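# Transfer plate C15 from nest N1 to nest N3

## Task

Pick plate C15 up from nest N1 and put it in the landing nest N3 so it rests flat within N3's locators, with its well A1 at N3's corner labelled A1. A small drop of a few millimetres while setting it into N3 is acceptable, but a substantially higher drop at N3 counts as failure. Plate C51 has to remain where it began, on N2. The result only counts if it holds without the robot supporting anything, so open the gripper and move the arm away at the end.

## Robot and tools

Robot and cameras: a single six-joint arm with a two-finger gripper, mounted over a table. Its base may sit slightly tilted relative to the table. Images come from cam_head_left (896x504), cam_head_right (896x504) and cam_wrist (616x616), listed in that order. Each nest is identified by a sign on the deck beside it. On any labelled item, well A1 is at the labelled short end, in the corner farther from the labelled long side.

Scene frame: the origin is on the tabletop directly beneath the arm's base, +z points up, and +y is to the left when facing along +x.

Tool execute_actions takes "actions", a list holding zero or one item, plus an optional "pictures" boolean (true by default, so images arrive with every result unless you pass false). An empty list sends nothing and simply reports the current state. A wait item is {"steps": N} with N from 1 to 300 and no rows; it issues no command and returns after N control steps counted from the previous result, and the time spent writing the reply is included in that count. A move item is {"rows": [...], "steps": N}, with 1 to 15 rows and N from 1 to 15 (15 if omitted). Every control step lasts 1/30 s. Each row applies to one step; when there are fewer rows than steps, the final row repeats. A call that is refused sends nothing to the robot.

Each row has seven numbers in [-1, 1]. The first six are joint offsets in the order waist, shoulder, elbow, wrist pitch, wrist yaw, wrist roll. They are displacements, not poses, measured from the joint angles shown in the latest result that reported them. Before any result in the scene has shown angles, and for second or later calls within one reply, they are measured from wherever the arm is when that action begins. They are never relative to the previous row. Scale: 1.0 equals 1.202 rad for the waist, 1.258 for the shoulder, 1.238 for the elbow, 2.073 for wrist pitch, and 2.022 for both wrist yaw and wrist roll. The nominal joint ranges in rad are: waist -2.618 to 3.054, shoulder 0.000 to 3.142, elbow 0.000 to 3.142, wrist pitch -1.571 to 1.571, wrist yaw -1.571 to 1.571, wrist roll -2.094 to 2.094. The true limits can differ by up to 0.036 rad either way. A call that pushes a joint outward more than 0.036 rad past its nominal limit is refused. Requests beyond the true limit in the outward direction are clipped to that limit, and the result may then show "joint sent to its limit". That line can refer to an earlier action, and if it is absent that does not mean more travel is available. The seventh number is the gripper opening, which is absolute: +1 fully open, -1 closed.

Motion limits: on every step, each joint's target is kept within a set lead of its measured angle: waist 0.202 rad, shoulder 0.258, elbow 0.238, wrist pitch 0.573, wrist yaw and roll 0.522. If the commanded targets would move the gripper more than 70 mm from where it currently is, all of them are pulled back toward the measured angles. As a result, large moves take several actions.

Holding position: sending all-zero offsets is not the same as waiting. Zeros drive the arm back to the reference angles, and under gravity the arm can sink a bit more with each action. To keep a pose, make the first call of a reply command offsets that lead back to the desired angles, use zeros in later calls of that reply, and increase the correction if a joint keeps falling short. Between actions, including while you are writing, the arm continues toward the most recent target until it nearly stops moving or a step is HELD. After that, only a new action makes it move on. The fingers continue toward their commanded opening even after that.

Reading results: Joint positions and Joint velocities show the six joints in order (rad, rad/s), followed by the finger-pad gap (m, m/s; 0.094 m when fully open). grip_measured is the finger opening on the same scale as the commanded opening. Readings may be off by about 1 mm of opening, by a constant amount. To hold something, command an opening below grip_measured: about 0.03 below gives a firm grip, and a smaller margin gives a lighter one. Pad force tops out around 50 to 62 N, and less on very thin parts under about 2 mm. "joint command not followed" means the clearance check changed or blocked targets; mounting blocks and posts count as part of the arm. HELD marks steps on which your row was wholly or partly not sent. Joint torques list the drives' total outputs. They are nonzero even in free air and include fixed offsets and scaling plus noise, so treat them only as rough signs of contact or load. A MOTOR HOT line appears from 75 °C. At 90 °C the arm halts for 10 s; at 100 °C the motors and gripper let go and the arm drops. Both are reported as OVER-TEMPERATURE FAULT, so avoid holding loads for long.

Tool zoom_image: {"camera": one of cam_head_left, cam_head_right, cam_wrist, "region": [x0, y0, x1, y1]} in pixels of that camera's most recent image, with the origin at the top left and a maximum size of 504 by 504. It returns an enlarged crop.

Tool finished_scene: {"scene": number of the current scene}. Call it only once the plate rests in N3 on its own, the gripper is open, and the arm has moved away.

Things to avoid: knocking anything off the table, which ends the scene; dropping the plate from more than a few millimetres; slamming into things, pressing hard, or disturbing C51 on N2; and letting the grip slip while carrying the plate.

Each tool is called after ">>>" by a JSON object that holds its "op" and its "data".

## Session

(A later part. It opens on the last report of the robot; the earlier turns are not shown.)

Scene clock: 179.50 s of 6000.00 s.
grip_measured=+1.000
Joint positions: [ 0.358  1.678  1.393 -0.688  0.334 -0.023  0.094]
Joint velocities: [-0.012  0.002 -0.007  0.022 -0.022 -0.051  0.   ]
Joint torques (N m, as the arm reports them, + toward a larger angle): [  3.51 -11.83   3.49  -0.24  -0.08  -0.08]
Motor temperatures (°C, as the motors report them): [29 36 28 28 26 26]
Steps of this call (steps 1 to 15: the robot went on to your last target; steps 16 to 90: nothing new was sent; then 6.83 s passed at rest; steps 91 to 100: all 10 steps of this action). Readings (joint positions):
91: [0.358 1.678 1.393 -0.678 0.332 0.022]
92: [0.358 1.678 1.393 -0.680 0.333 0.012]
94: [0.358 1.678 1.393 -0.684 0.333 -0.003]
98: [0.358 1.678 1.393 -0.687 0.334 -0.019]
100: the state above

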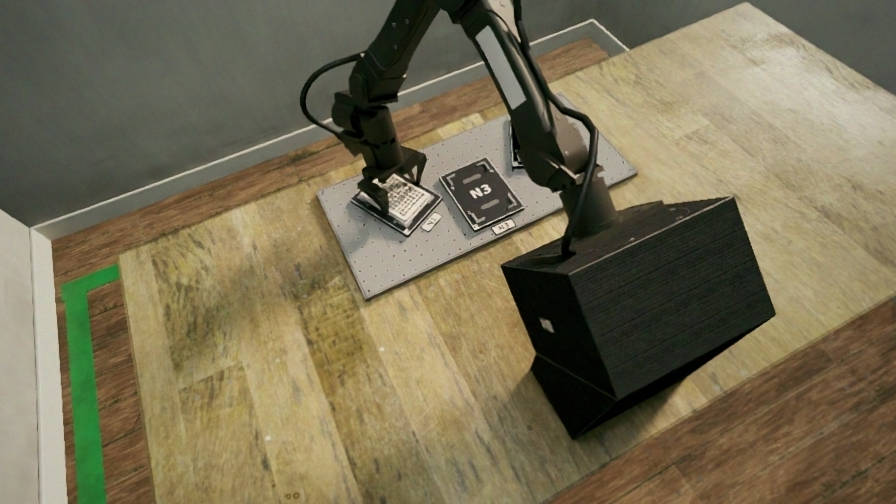

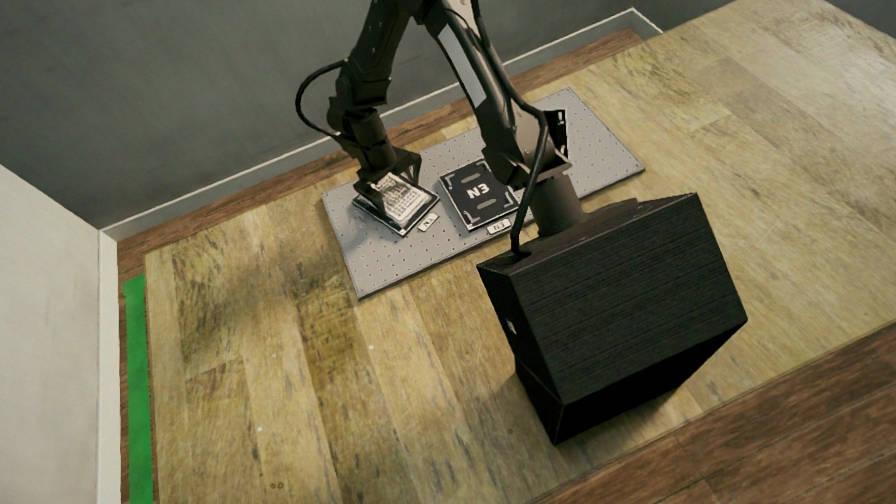

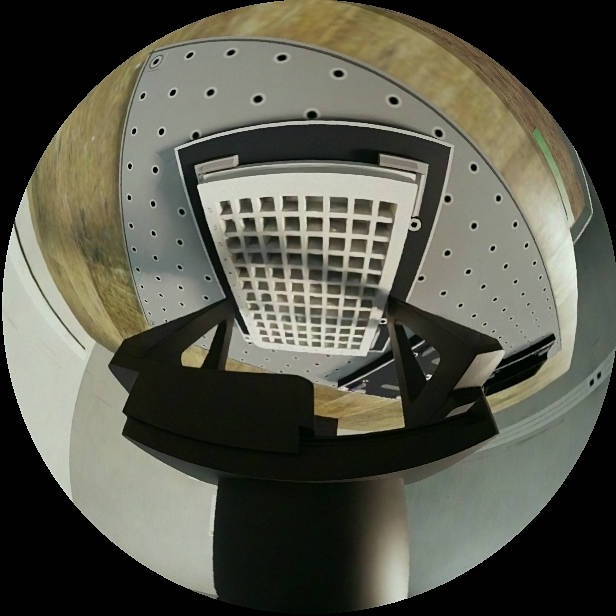

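>>> {"op": "execute_actions", "data": {"actions": [{"rows":[[-0.013,0.021,-0.016,0.02,0,0,1]],"steps":15}]}}

>>> {"op": "zoom_image", "data": {"camera": "cam_head_left", "region": [320, 120, 480, 250]}}

Scene clock: 185.90 s of 6000.00 s.
grip_measured=+1.000
Joint positions: [ 0.358  1.678  1.393 -0.688  0.334 -0.022  0.094]
Joint velocities: [-0.002  0.002  0.002 -0.051 -0.007  0.037  0.   ]
Joint torques (N m, as the arm reports them, + toward a larger angle): [ 2.13 -8.6   1.5   0.04 -0.07  0.01]
Motor temperatures (°C, as the motors report them): [29 36 28 28 26 26]
Steps of this call (steps 1 to 15: the robot went on to your last target; steps 16 to 90: nothing new was sent; then 2.90 s passed at rest; steps 91 to 105: all 15 steps of this action). Readings (joint positions):
91: [0.358 1.678 1.393 -0.689 0.334 -0.029]
92: [0.358 1.678 1.393 -0.689 0.334 -0.027]
94: [0.358 1.678 1.393 -0.688 0.334 -0.025]
98: [0.358 1.678 1.393 -0.688 0.334 -0.023]
105: the state above

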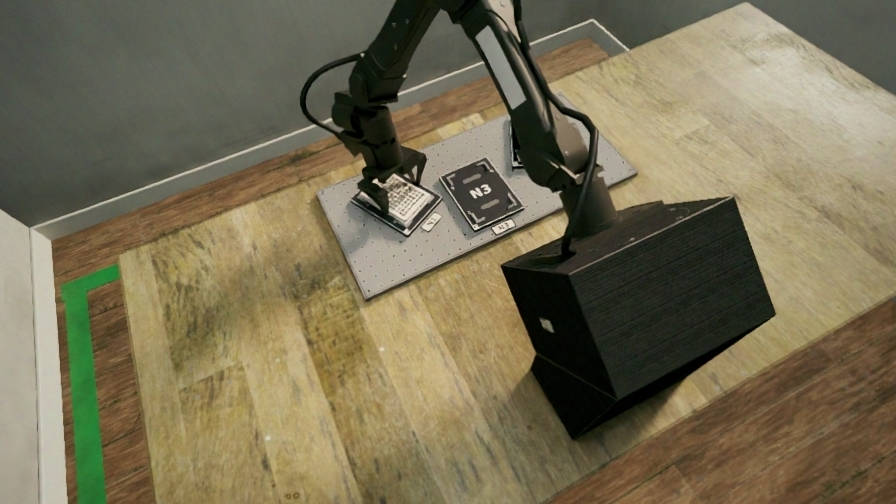

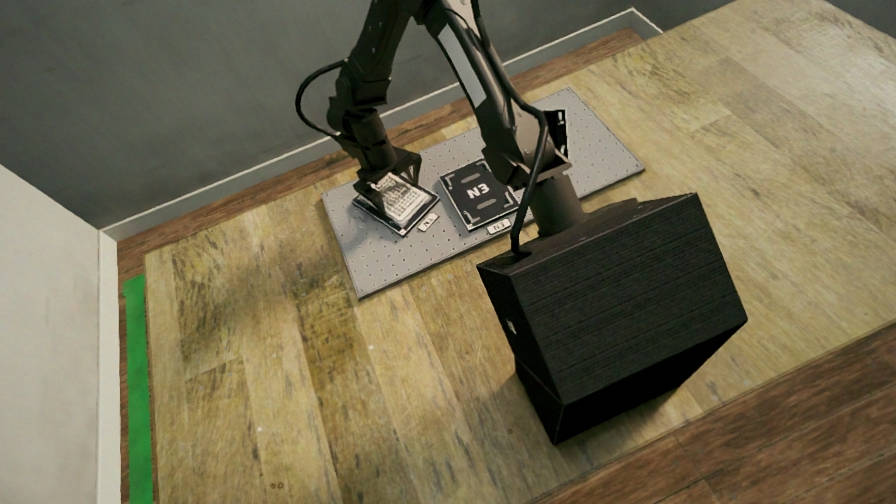

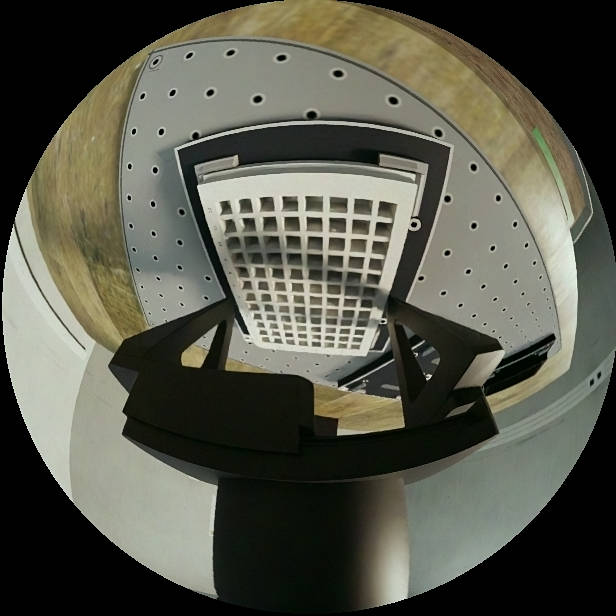

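Region (320, 120, 480, 250) of cam_head_left's 896x504 image, scaled by 3.150, with more detail than that image has; it fills the top 410 rows of this view, and the rest is white.

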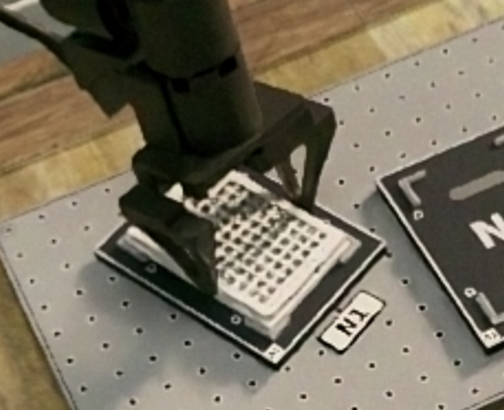

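>>> {"op": "execute_actions", "data": {"actions": [{"rows":[[0,-0.004,0,0,0,0,0.9],[0,-0.004,0,0,0,0,0.85],[0,-0.004,0,0,0,0,0.8],[0,-0.004,0,0,0,0,0.75],[0,-0.004,0,0,0,0,0.7]],"steps":15}]}}

Scene clock: 194.93 s of 6000.00 s.
grip_measured=+0.727
Joint positions: [ 0.357  1.678  1.393 -0.688  0.335 -0.022  0.081]
Joint velocities: [ 0.012  0.007 -0.007 -0.037 -0.095 -0.007 -0.   ]
Joint torques (N m, as the arm reports them, + toward a larger angle): [  3.32 -11.37   3.01  -0.35  -0.1    0.03]
Motor temperatures (°C, as the motors report them): [28 35 28 28 26 26]
Steps of this call (steps 1 to 15: the robot went on to your last target; steps 16 to 90: nothing new was sent; then 5.53 s passed at rest; steps 91 to 105: all 15 steps of this action). Readings (joint positions):
91: [0.358 1.678 1.393 -0.688 0.336 -0.021]
92: [0.357 1.678 1.393 -0.688 0.340 -0.021]
94: [0.357 1.678 1.393 -0.688 0.336 -0.021]
98: [0.357 1.678 1.393 -0.688 0.335 -0.022]
105: the state above

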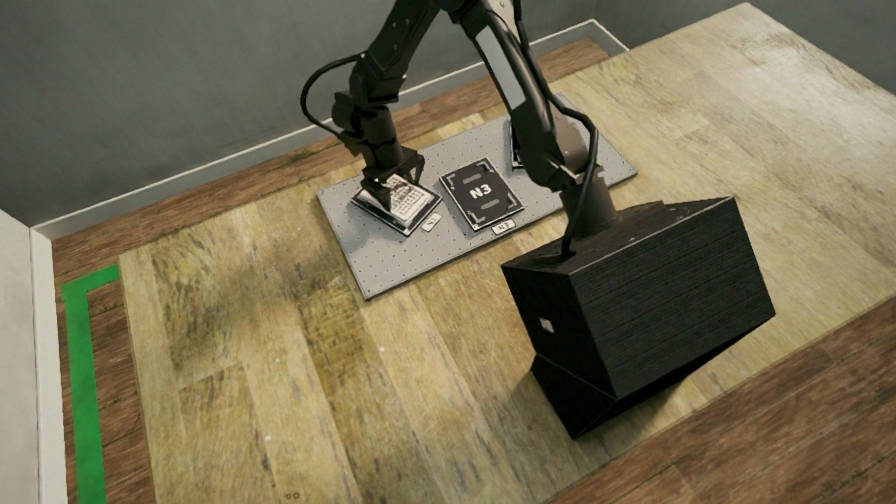

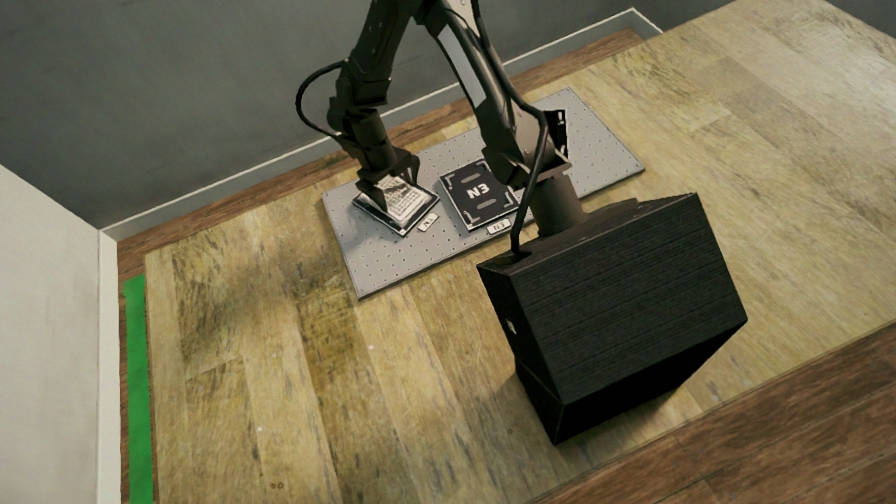

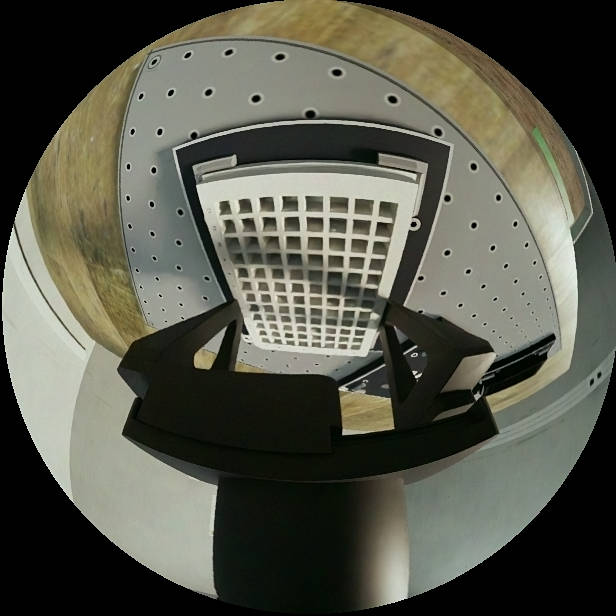

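>>> {"op": "execute_actions", "data": {"actions": [{"rows":[[0.015,-0.025,0.012,-0.015,0.003,0,0.69],[0.015,-0.025,0.012,-0.015,0.003,0,0.69],[0.03,-0.05,0.025,-0.035,0.007,0,0.69],[0.03,-0.05,0.025,-0.035,0.007,0,0.69],[0.05,-0.08,0.04,-0.062,0.012,0,0.69]],"steps":15}]}}

Scene clock: 206.73 s of 6000.00 s.
grip_measured=+0.727
Joint positions: [ 0.403  1.587  1.427 -0.791  0.354 -0.022  0.081]
Joint velocities: [ 0.007  0.007  0.007 -0.154  0.007 -0.007 -0.001]
Joint torques (N m, as the arm reports them, + toward a larger angle): [  4.27 -11.77   4.77  -0.39  -0.05  -0.01]
Motor temperatures (°C, as the motors report them): [29 36 28 28 26 26]
Steps of this call (steps 1 to 15: the robot went on to your last target; steps 16 to 90: nothing new was sent; then 8.30 s passed at rest; steps 91 to 105: all 15 steps of this action). Readings (joint positions):
91: [0.357 1.677 1.393 -0.688 0.335 -0.022]
92: [0.357 1.677 1.393 -0.689 0.335 -0.022]
94: [0.362 1.667 1.393 -0.700 0.336 -0.022]
98: [0.393 1.615 1.408 -0.767 0.346 -0.022]
105: the state above

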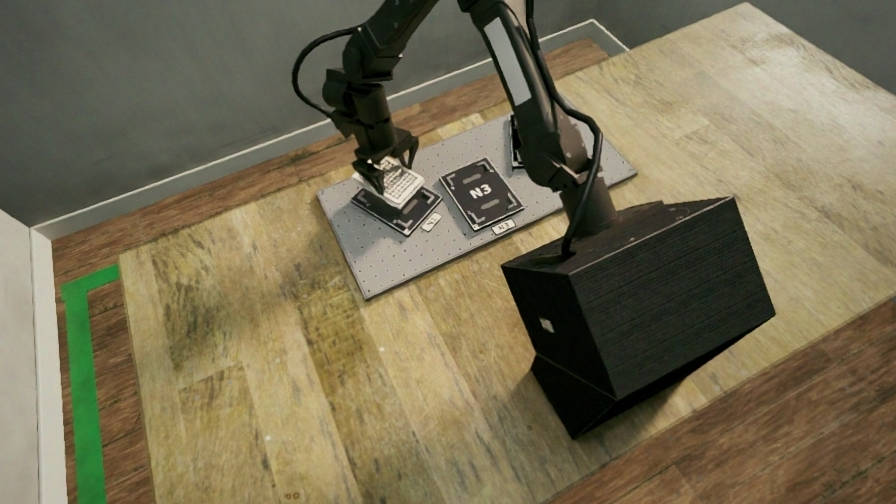

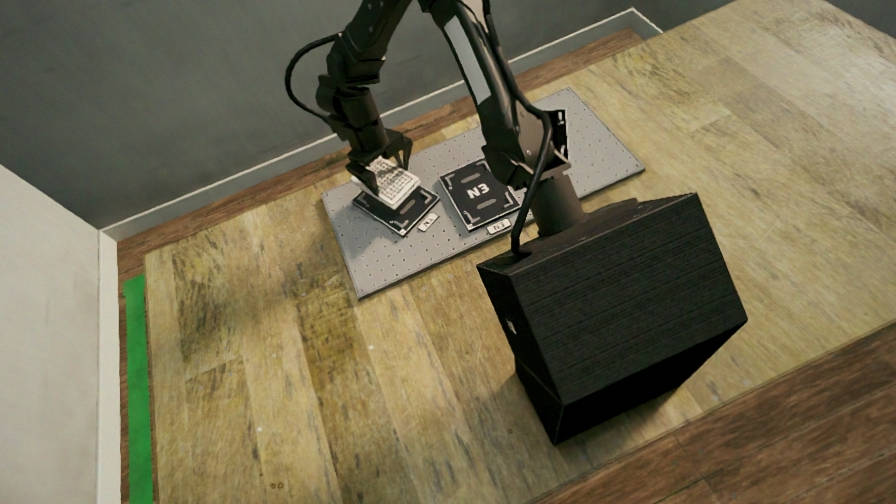

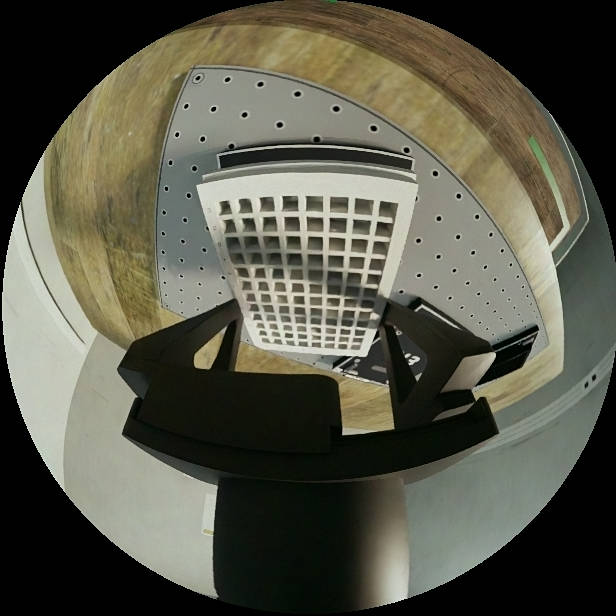

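>>> {"op": "execute_actions", "data": {"actions": [{"rows":[[-0.1,-0.06,-0.077,0.02,-0.04,0,0.69],[-0.1,-0.06,-0.077,0.02,-0.04,0,0.69],[-0.1,-0.06,-0.077,0.02,-0.04,0,0.69],[-0.2,-0.12,-0.155,0.04,-0.08,-0.01,0.69],[-0.2,-0.12,-0.155,0.04,-0.08,-0.01,0.69],[-0.2,-0.12,-0.155,0.04,-0.08,-0.01,0.69],[-0.294,-0.18,-0.232,0.058,-0.118,-0.015,0.69]]}]}}

Scene clock: 251.03 s of 6000.00 s.
grip_measured=+0.727
Joint positions: [ 0.037  1.381  1.148 -0.696  0.15  -0.043  0.081]
Joint velocities: [ 0.027 -0.007  0.002  0.11  -0.227 -0.022 -0.001]
Joint torques (N m, as the arm reports them, + toward a larger angle): [  1.88 -12.17   2.65  -0.32  -0.1    0.  ]
Motor temperatures (°C, as the motors report them): [29 38 29 28 26 26]
Steps of this call (steps 1 to 30: the robot went on to your last target; steps 31 to 90: nothing new was sent; then 40.80 s passed at rest; steps 91 to 105: all 15 steps of this action). Readings (joint positions):
91: [0.392 1.581 1.414 -0.791 0.340 -0.022]
92: [0.369 1.566 1.390 -0.773 0.318 -0.022]
94: [0.297 1.534 1.339 -0.756 0.289 -0.025]
98: [0.108 1.436 1.202 -0.711 0.214 -0.035]
105: the state above

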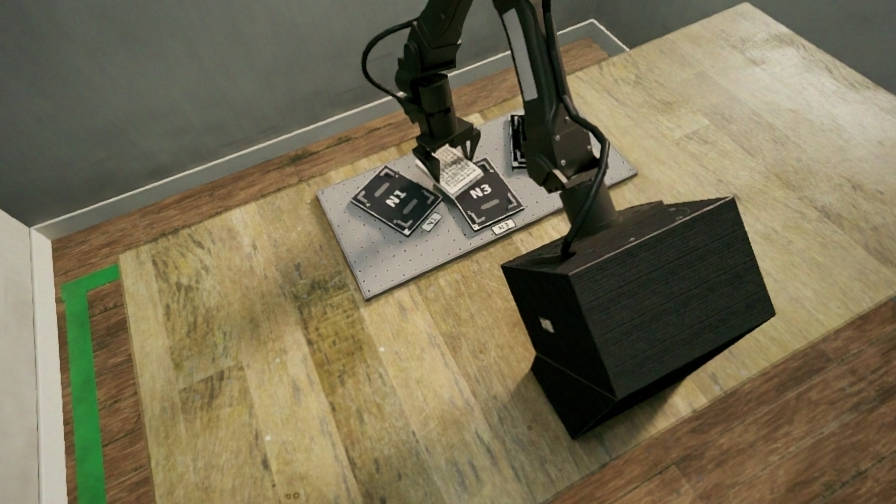

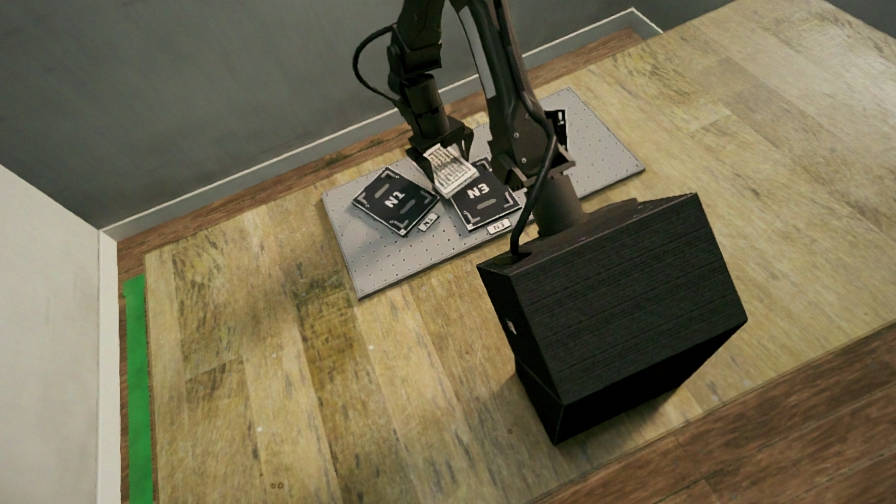

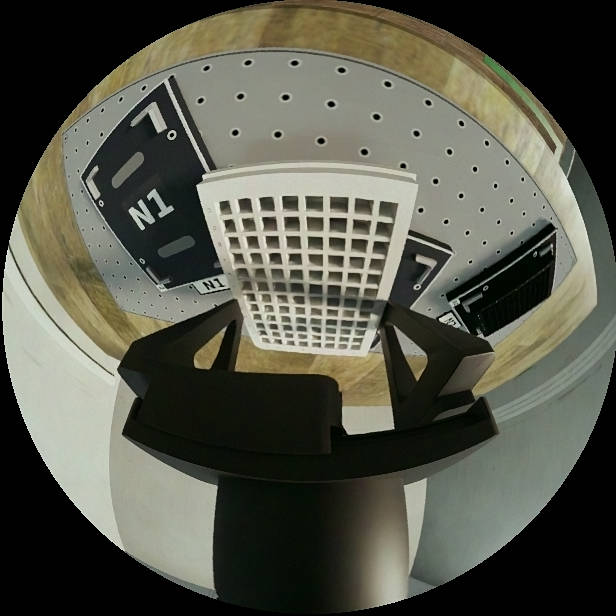

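>>> {"op": "execute_actions", "data": {"actions": [{"rows":[[-0.05,-0.03,-0.04,0.012,-0.02,0.02,0.69],[-0.05,-0.03,-0.04,0.012,-0.02,0.02,0.69],[-0.1,-0.06,-0.08,0.025,-0.045,0.04,0.69],[-0.1,-0.06,-0.08,0.025,-0.045,0.04,0.69],[-0.135,-0.085,-0.115,0.036,-0.072,0.065,0.69]]}]}}

>>> {"op": "zoom_image", "data": {"camera": "cam_head_left", "region": [400, 110, 580, 250]}}

Scene clock: 265.50 s of 6000.00 s.
grip_measured=+0.727
Joint positions: [-0.128  1.298  1.015 -0.64   0.022  0.076  0.081]
Joint velocities: [ 0.007  0.012 -0.007  0.022 -0.095  0.007 -0.   ]
Joint torques (N m, as the arm reports them, + toward a larger angle): [  0.51 -11.91   2.39  -0.37  -0.05   0.06]
Motor temperatures (°C, as the motors report them): [29 38 28 28 26 26]
Steps of this call (steps 1 to 30: the robot went on to your last target; steps 31 to 90: nothing new was sent; then 10.97 s passed at rest; steps 91 to 105: all 15 steps of this action). Readings (joint positions):
91: [0.032 1.379 1.144 -0.681 0.120 -0.042]
92: [0.021 1.374 1.135 -0.675 0.116 -0.035]
94: [-0.028 1.352 1.097 -0.660 0.095 -0.014]
98: [-0.123 1.301 1.020 -0.650 0.058 0.044]
105: the state above

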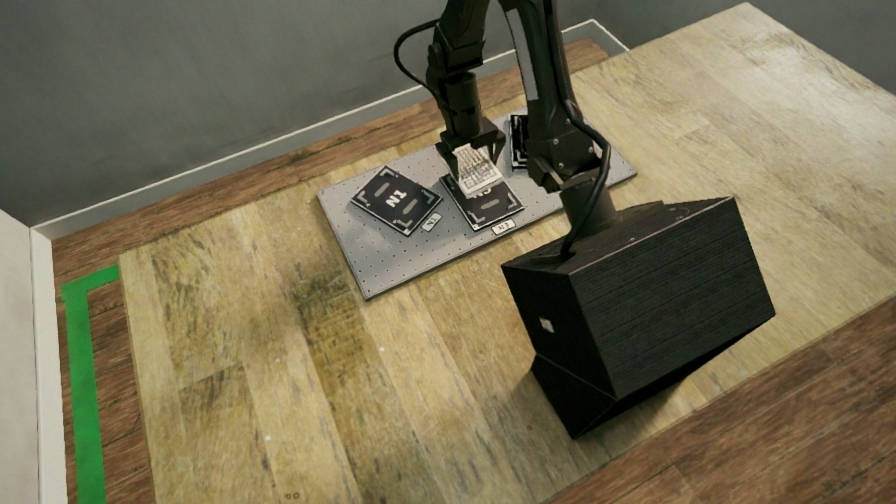

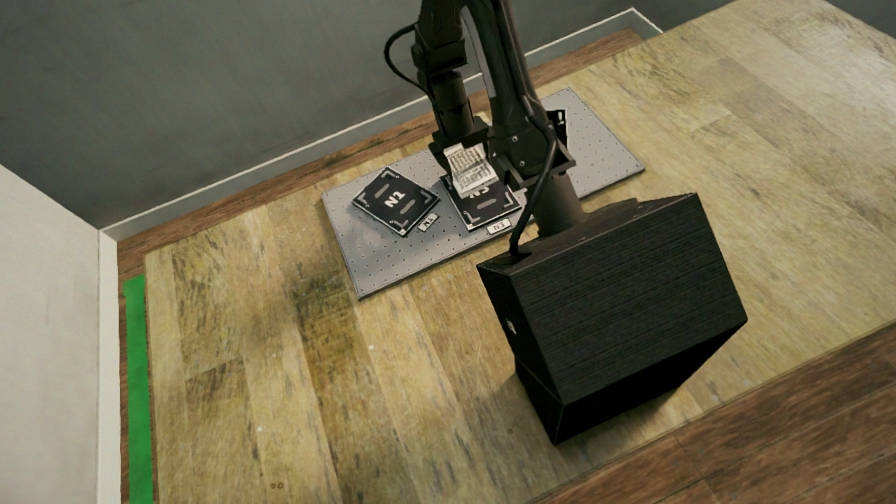

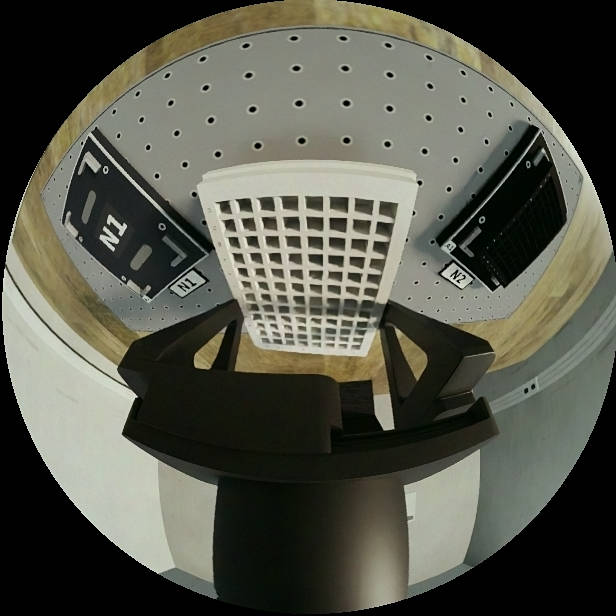

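Region (400, 110, 580, 250) of cam_head_left's 896x504 image, scaled by 2.800, with more detail than that image has.

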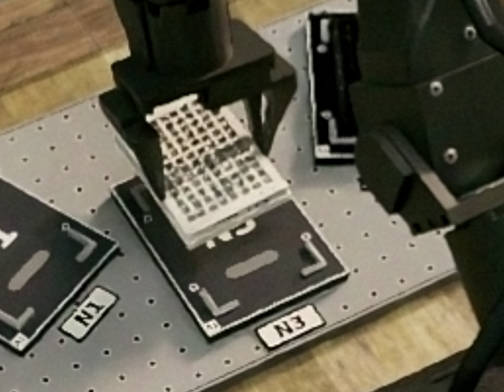

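>>> {"op": "execute_actions", "data": {"actions": [{"rows":[[0,0.02,-0.012,0.02,-0.004,0,0.69],[0,0.02,-0.012,0.02,-0.004,0,0.69],[0,0.04,-0.024,0.042,-0.004,0,0.69],[0,0.04,-0.024,0.042,-0.004,0,0.69],[0,0.06,-0.036,0.064,-0.004,0,0.69]]}]}}

>>> {"op": "zoom_image", "data": {"camera": "cam_head_left", "region": [400, 110, 580, 250]}}

Scene clock: 277.20 s of 6000.00 s.
grip_measured=+0.727
Joint positions: [-0.128  1.379  0.978 -0.534  0.012  0.079  0.081]
Joint velocities: [-0.002 -0.002 -0.007  0.081 -0.037  0.007  0.001]
Joint torques (N m, as the arm reports them, + toward a larger angle): [  0.31 -10.18   1.89  -0.26   0.02   0.01]
Motor temperatures (°C, as the motors report them): [28 38 28 28 26 26]
Steps of this call (steps 1 to 15: the robot went on to your last target; steps 16 to 90: nothing new was sent; then 8.20 s passed at rest; steps 91 to 105: all 15 steps of this action). Readings (joint positions):
91: [-0.128 1.300 1.015 -0.634 0.012 0.083]
92: [-0.128 1.304 1.015 -0.629 0.012 0.083]
94: [-0.128 1.320 1.011 -0.606 0.012 0.082]
98: [-0.128 1.368 0.989 -0.552 0.012 0.081]
105: the state above

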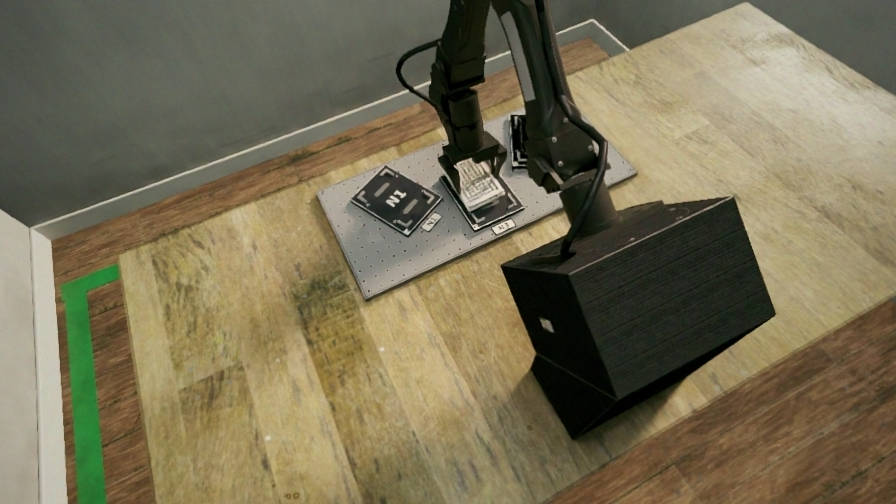

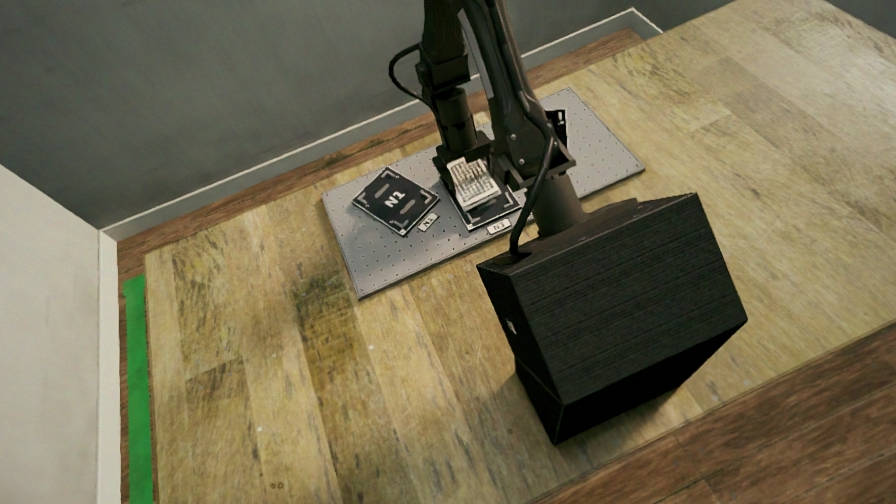

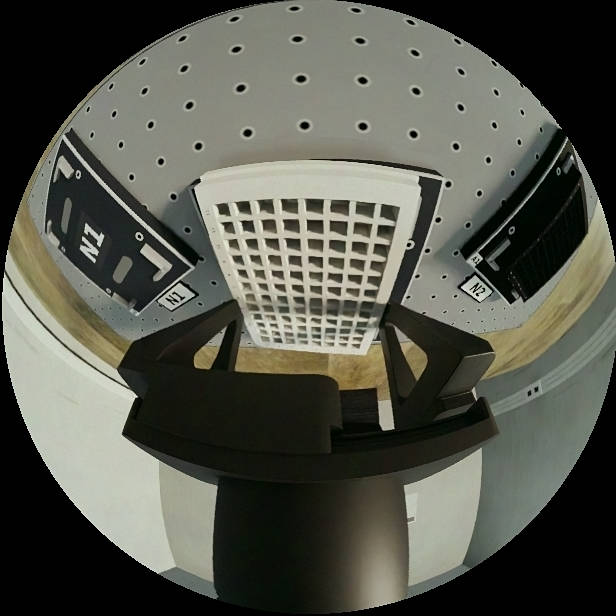

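Region (400, 110, 580, 250) of cam_head_left's 896x504 image, scaled by 2.800, with more detail than that image has.

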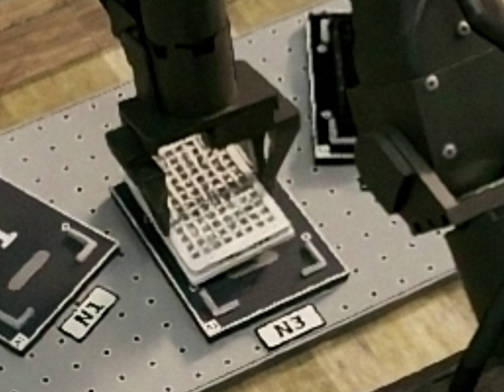

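>>> {"op": "execute_actions", "data": {"actions": [{"rows":[[-0.01,-0.008,-0.028,0.02,0,0,0.69],[-0.01,-0.008,-0.028,0.02,0,0,0.69],[-0.021,-0.016,-0.056,0.041,0,0,0.69]]}]}}

>>> {"op": "zoom_image", "data": {"camera": "cam_head_left", "region": [400, 110, 580, 250]}}

Scene clock: 295.60 s of 6000.00 s.
grip_measured=+0.727
Joint positions: [-0.138  1.37   0.931 -0.472 -0.004  0.076  0.081]
Joint velocities: [-0.012  0.002 -0.002 -0.051 -0.007  0.007  0.   ]
Joint torques (N m, as the arm reports them, + toward a larger angle): [ -0.8  -10.41   0.78  -0.21   0.11   0.02]
Motor temperatures (°C, as the motors report them): [28 37 28 28 26 26]
Steps of this call (steps 1 to 15: the robot went on to your last target; steps 16 to 90: nothing new was sent; then 14.90 s passed at rest; steps 91 to 105: all 15 steps of this action). Readings (joint positions):
91: [-0.128 1.379 0.976 -0.525 0.012 0.079]
92: [-0.128 1.379 0.972 -0.519 0.012 0.079]
94: [-0.132 1.376 0.951 -0.493 0.008 0.079]
98: [-0.137 1.371 0.932 -0.474 -0.002 0.077]
105: the state above

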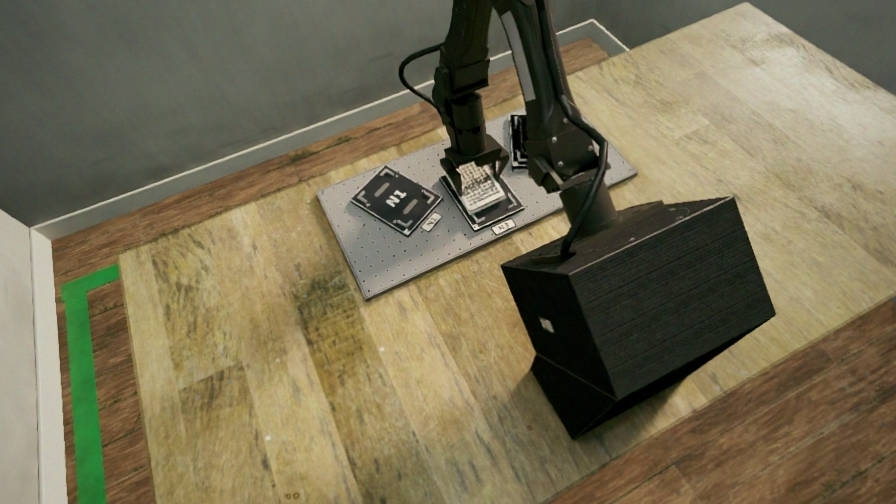

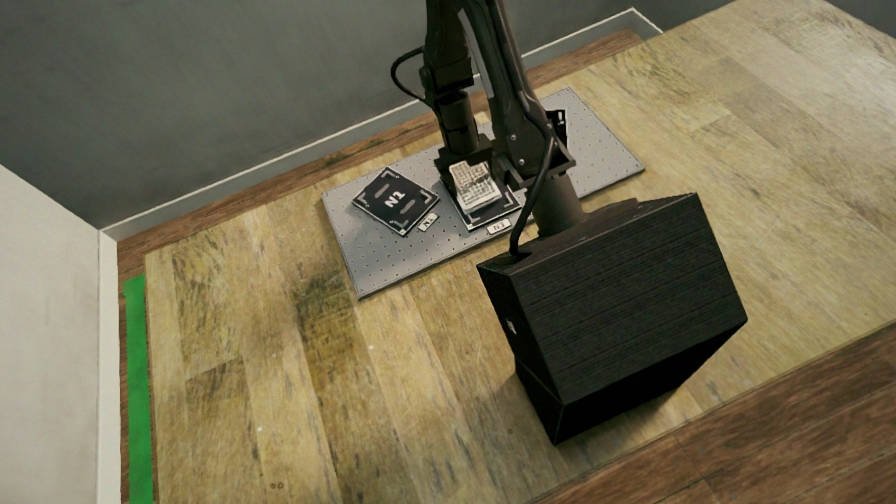

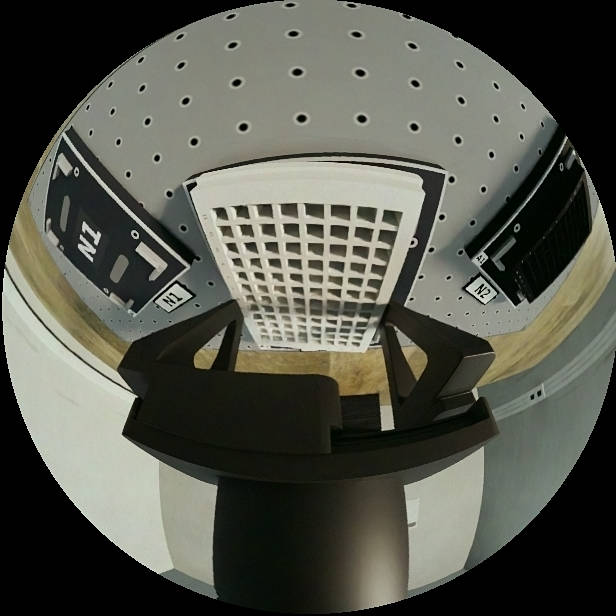

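Region (400, 110, 580, 250) of cam_head_left's 896x504 image, scaled by 2.800, with more detail than that image has.

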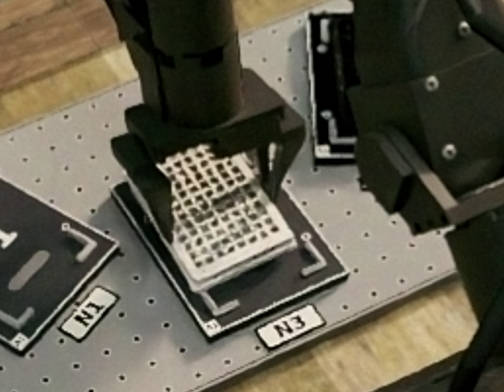

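>>> {"op": "execute_actions", "data": {"actions": [{"rows":[[0,-0.03,0,-0.015,0.005,0,0.69],[0,-0.03,0,-0.015,0.005,0,0.69],[0,-0.03,0,-0.015,0.005,0,0.69],[0,-0.03,0,-0.015,0.005,0,0.69],[-0.008,-0.058,-0.025,-0.015,0.005,0,0.69],[-0.008,-0.058,-0.025,-0.015,0.005,0,0.69],[-0.008,-0.058,-0.025,-0.015,0.005,0,0.69],[-0.012,-0.058,-0.052,0,0.005,0,0.69]]}]}}

>>> {"op": "zoom_image", "data": {"camera": "cam_head_left", "region": [400, 110, 580, 250]}}

Scene clock: 310.50 s of 6000.00 s.
grip_measured=+0.727
Joint positions: [-0.138  1.313  0.878 -0.48  -0.002  0.075  0.081]
Joint velocities: [-0.002 -0.002  0.032  0.007 -0.037  0.007 -0.   ]
Joint torques (N m, as the arm reports them, + toward a larger angle): [ -0.74 -10.29   1.3   -0.42   0.05   0.01]
Motor temperatures (°C, as the motors report them): [28 37 28 28 26 26]
Steps of this call (steps 1 to 15: the robot went on to your last target; steps 16 to 90: nothing new was sent; then 11.40 s passed at rest; steps 91 to 105: all 15 steps of this action). Readings (joint positions):
91: [-0.138 1.368 0.931 -0.473 -0.005 0.075]
92: [-0.138 1.364 0.931 -0.476 -0.005 0.075]
94: [-0.138 1.356 0.931 -0.483 -0.005 0.075]
98: [-0.138 1.323 0.912 -0.485 -0.003 0.075]
105: the state above

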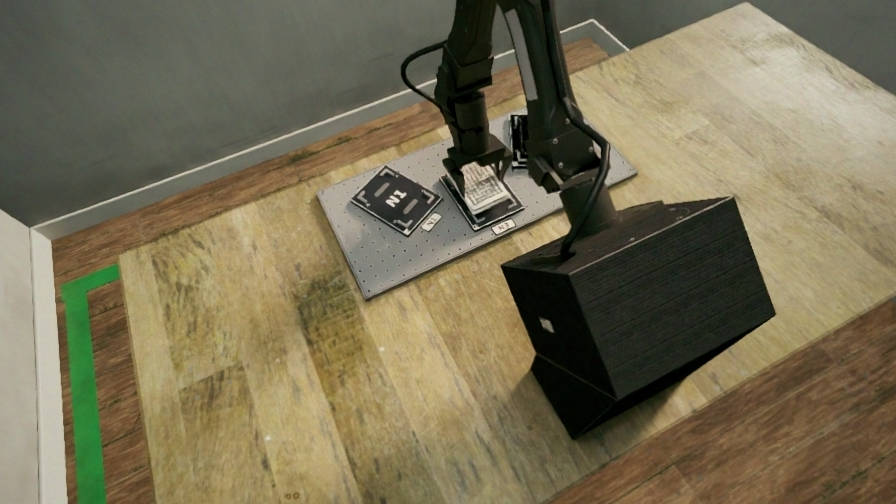

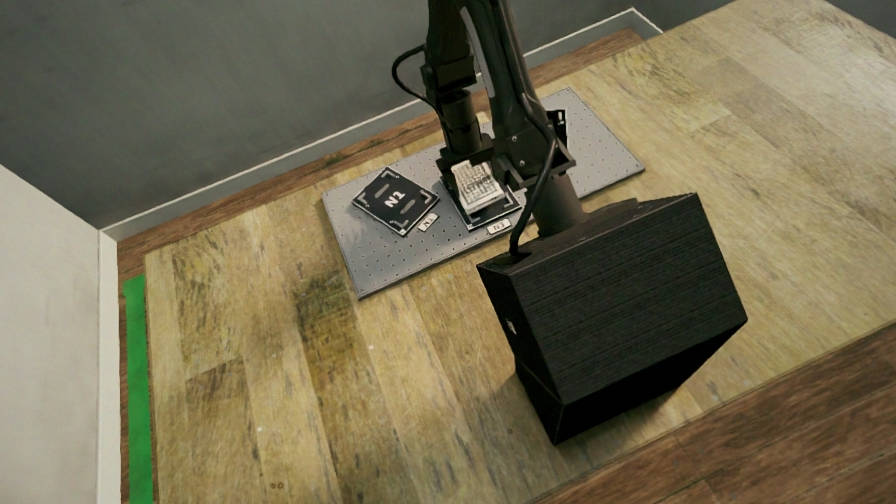

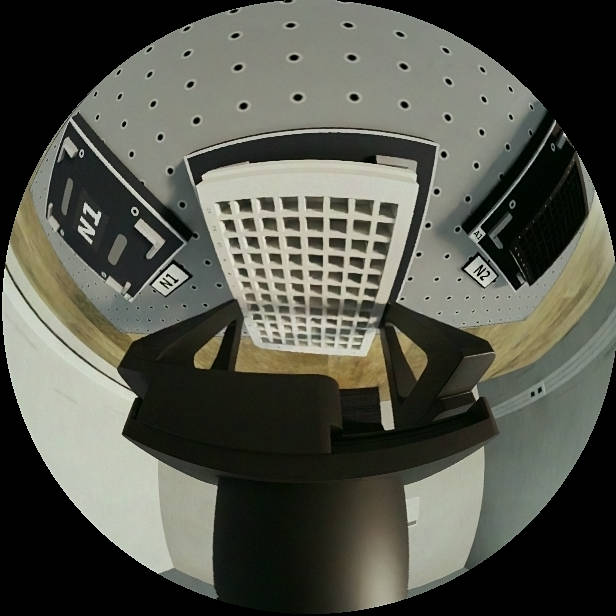

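Region (400, 110, 580, 250) of cam_head_left's 896x504 image, scaled by 2.800, with more detail than that image has.

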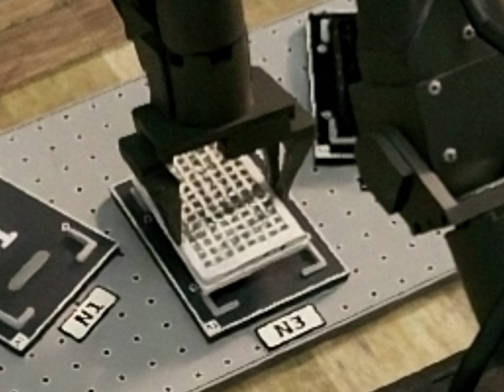

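>>> {"op": "execute_actions", "data": {"actions": [{"rows":[[0,0,0,0,0,-0.018,0.69],[0,0,0,0,0,-0.018,0.69],[0,0,0,0,0,-0.018,0.69],[0,0.012,-0.005,0.009,0,-0.018,0.69],[0,0.012,-0.005,0.009,0,-0.018,0.69],[0,0.012,-0.005,0.009,0,-0.018,0.69],[0,0.024,-0.01,0.019,0,-0.018,0.69]]}]}}

>>> {"op": "zoom_image", "data": {"camera": "cam_wrist", "region": [160, 110, 460, 370]}}

>>> {"op": "zoom_image", "data": {"camera": "cam_head_left", "region": [400, 110, 580, 250]}}

Scene clock: 321.10 s of 6000.00 s.
grip_measured=+0.727
Joint positions: [-0.138  1.339  0.878 -0.456 -0.002  0.045  0.081]
Joint velocities: [-0.002 -0.012  0.012  0.007  0.022  0.022 -0.001]
Joint torques (N m, as the arm reports them, + toward a larger angle): [ 0.36 -8.64  1.39 -0.29 -0.03 -0.08]
Motor temperatures (°C, as the motors report them): [28 37 28 28 26 26]
Steps of this call (steps 1 to 15: the robot went on to your last target; steps 16 to 90: nothing new was sent; then 7.10 s passed at rest; steps 91 to 105: all 15 steps of this action). Readings (joint positions):
91: [-0.138 1.313 0.878 -0.480 -0.002 0.071]
92: [-0.138 1.313 0.878 -0.480 -0.002 0.066]
94: [-0.138 1.314 0.878 -0.480 -0.002 0.058]
98: [-0.138 1.327 0.878 -0.470 -0.002 0.050]
105: the state above

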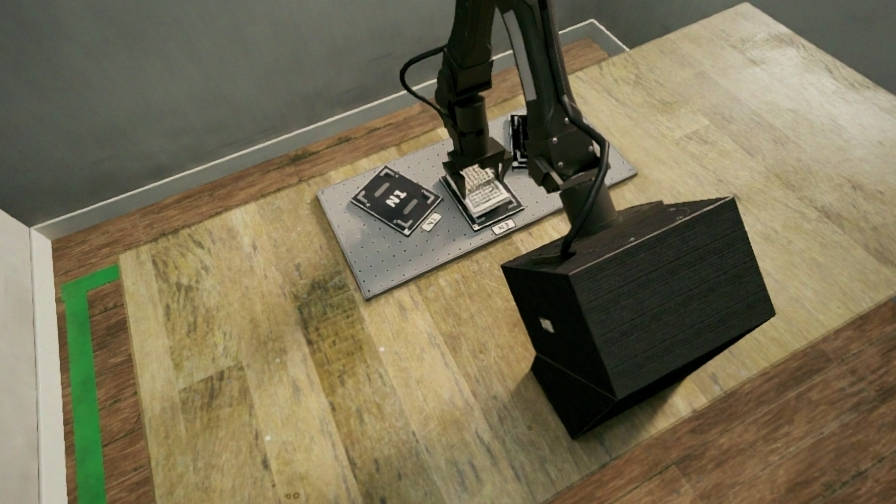

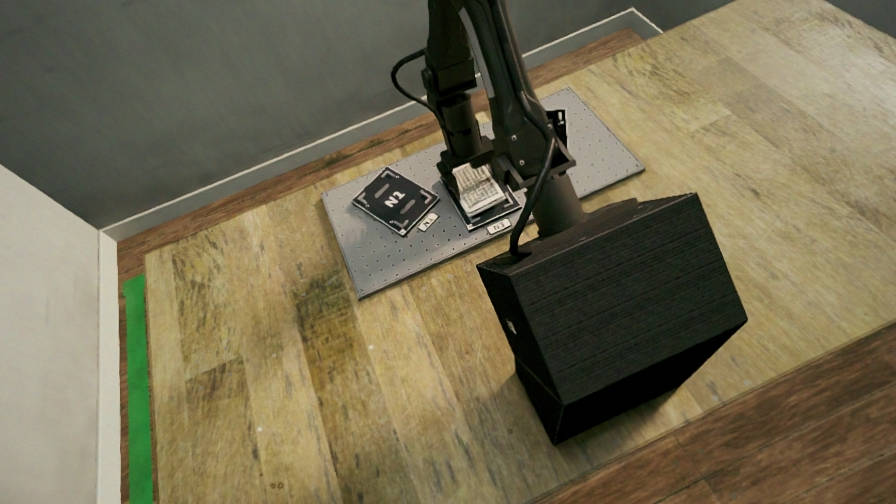

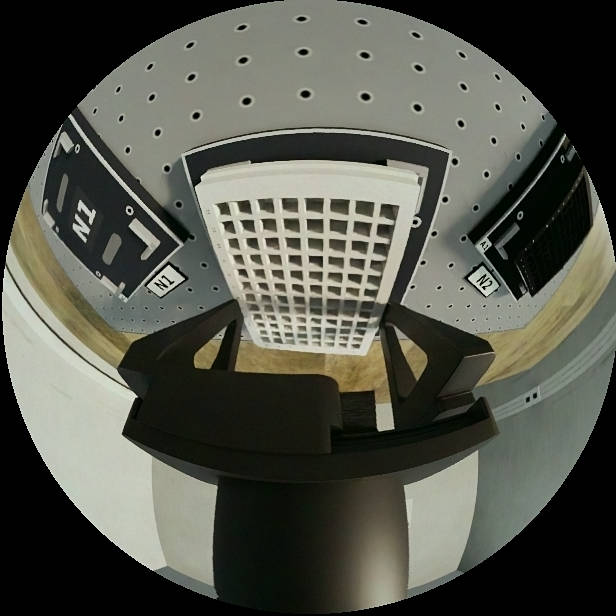

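Region (160, 110, 460, 370) of cam_wrist's 616x616 image, scaled by 1.680, with more detail than that image has; it fills the top 437 rows of this view, and the rest is white.

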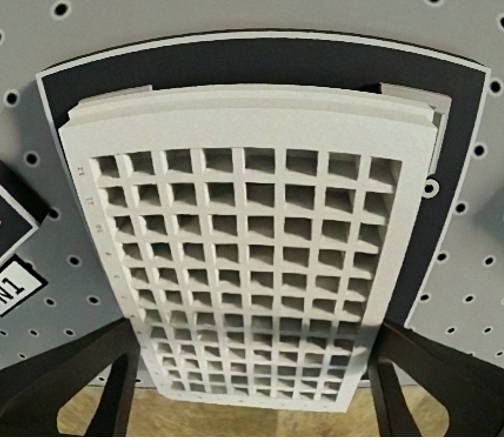

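Region (400, 110, 580, 250) of cam_head_left's 896x504 image, scaled by 2.800, with more detail than that image has.

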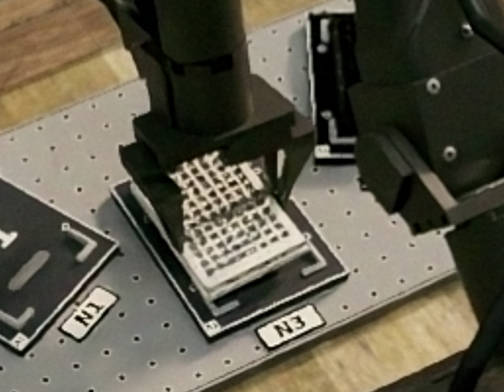

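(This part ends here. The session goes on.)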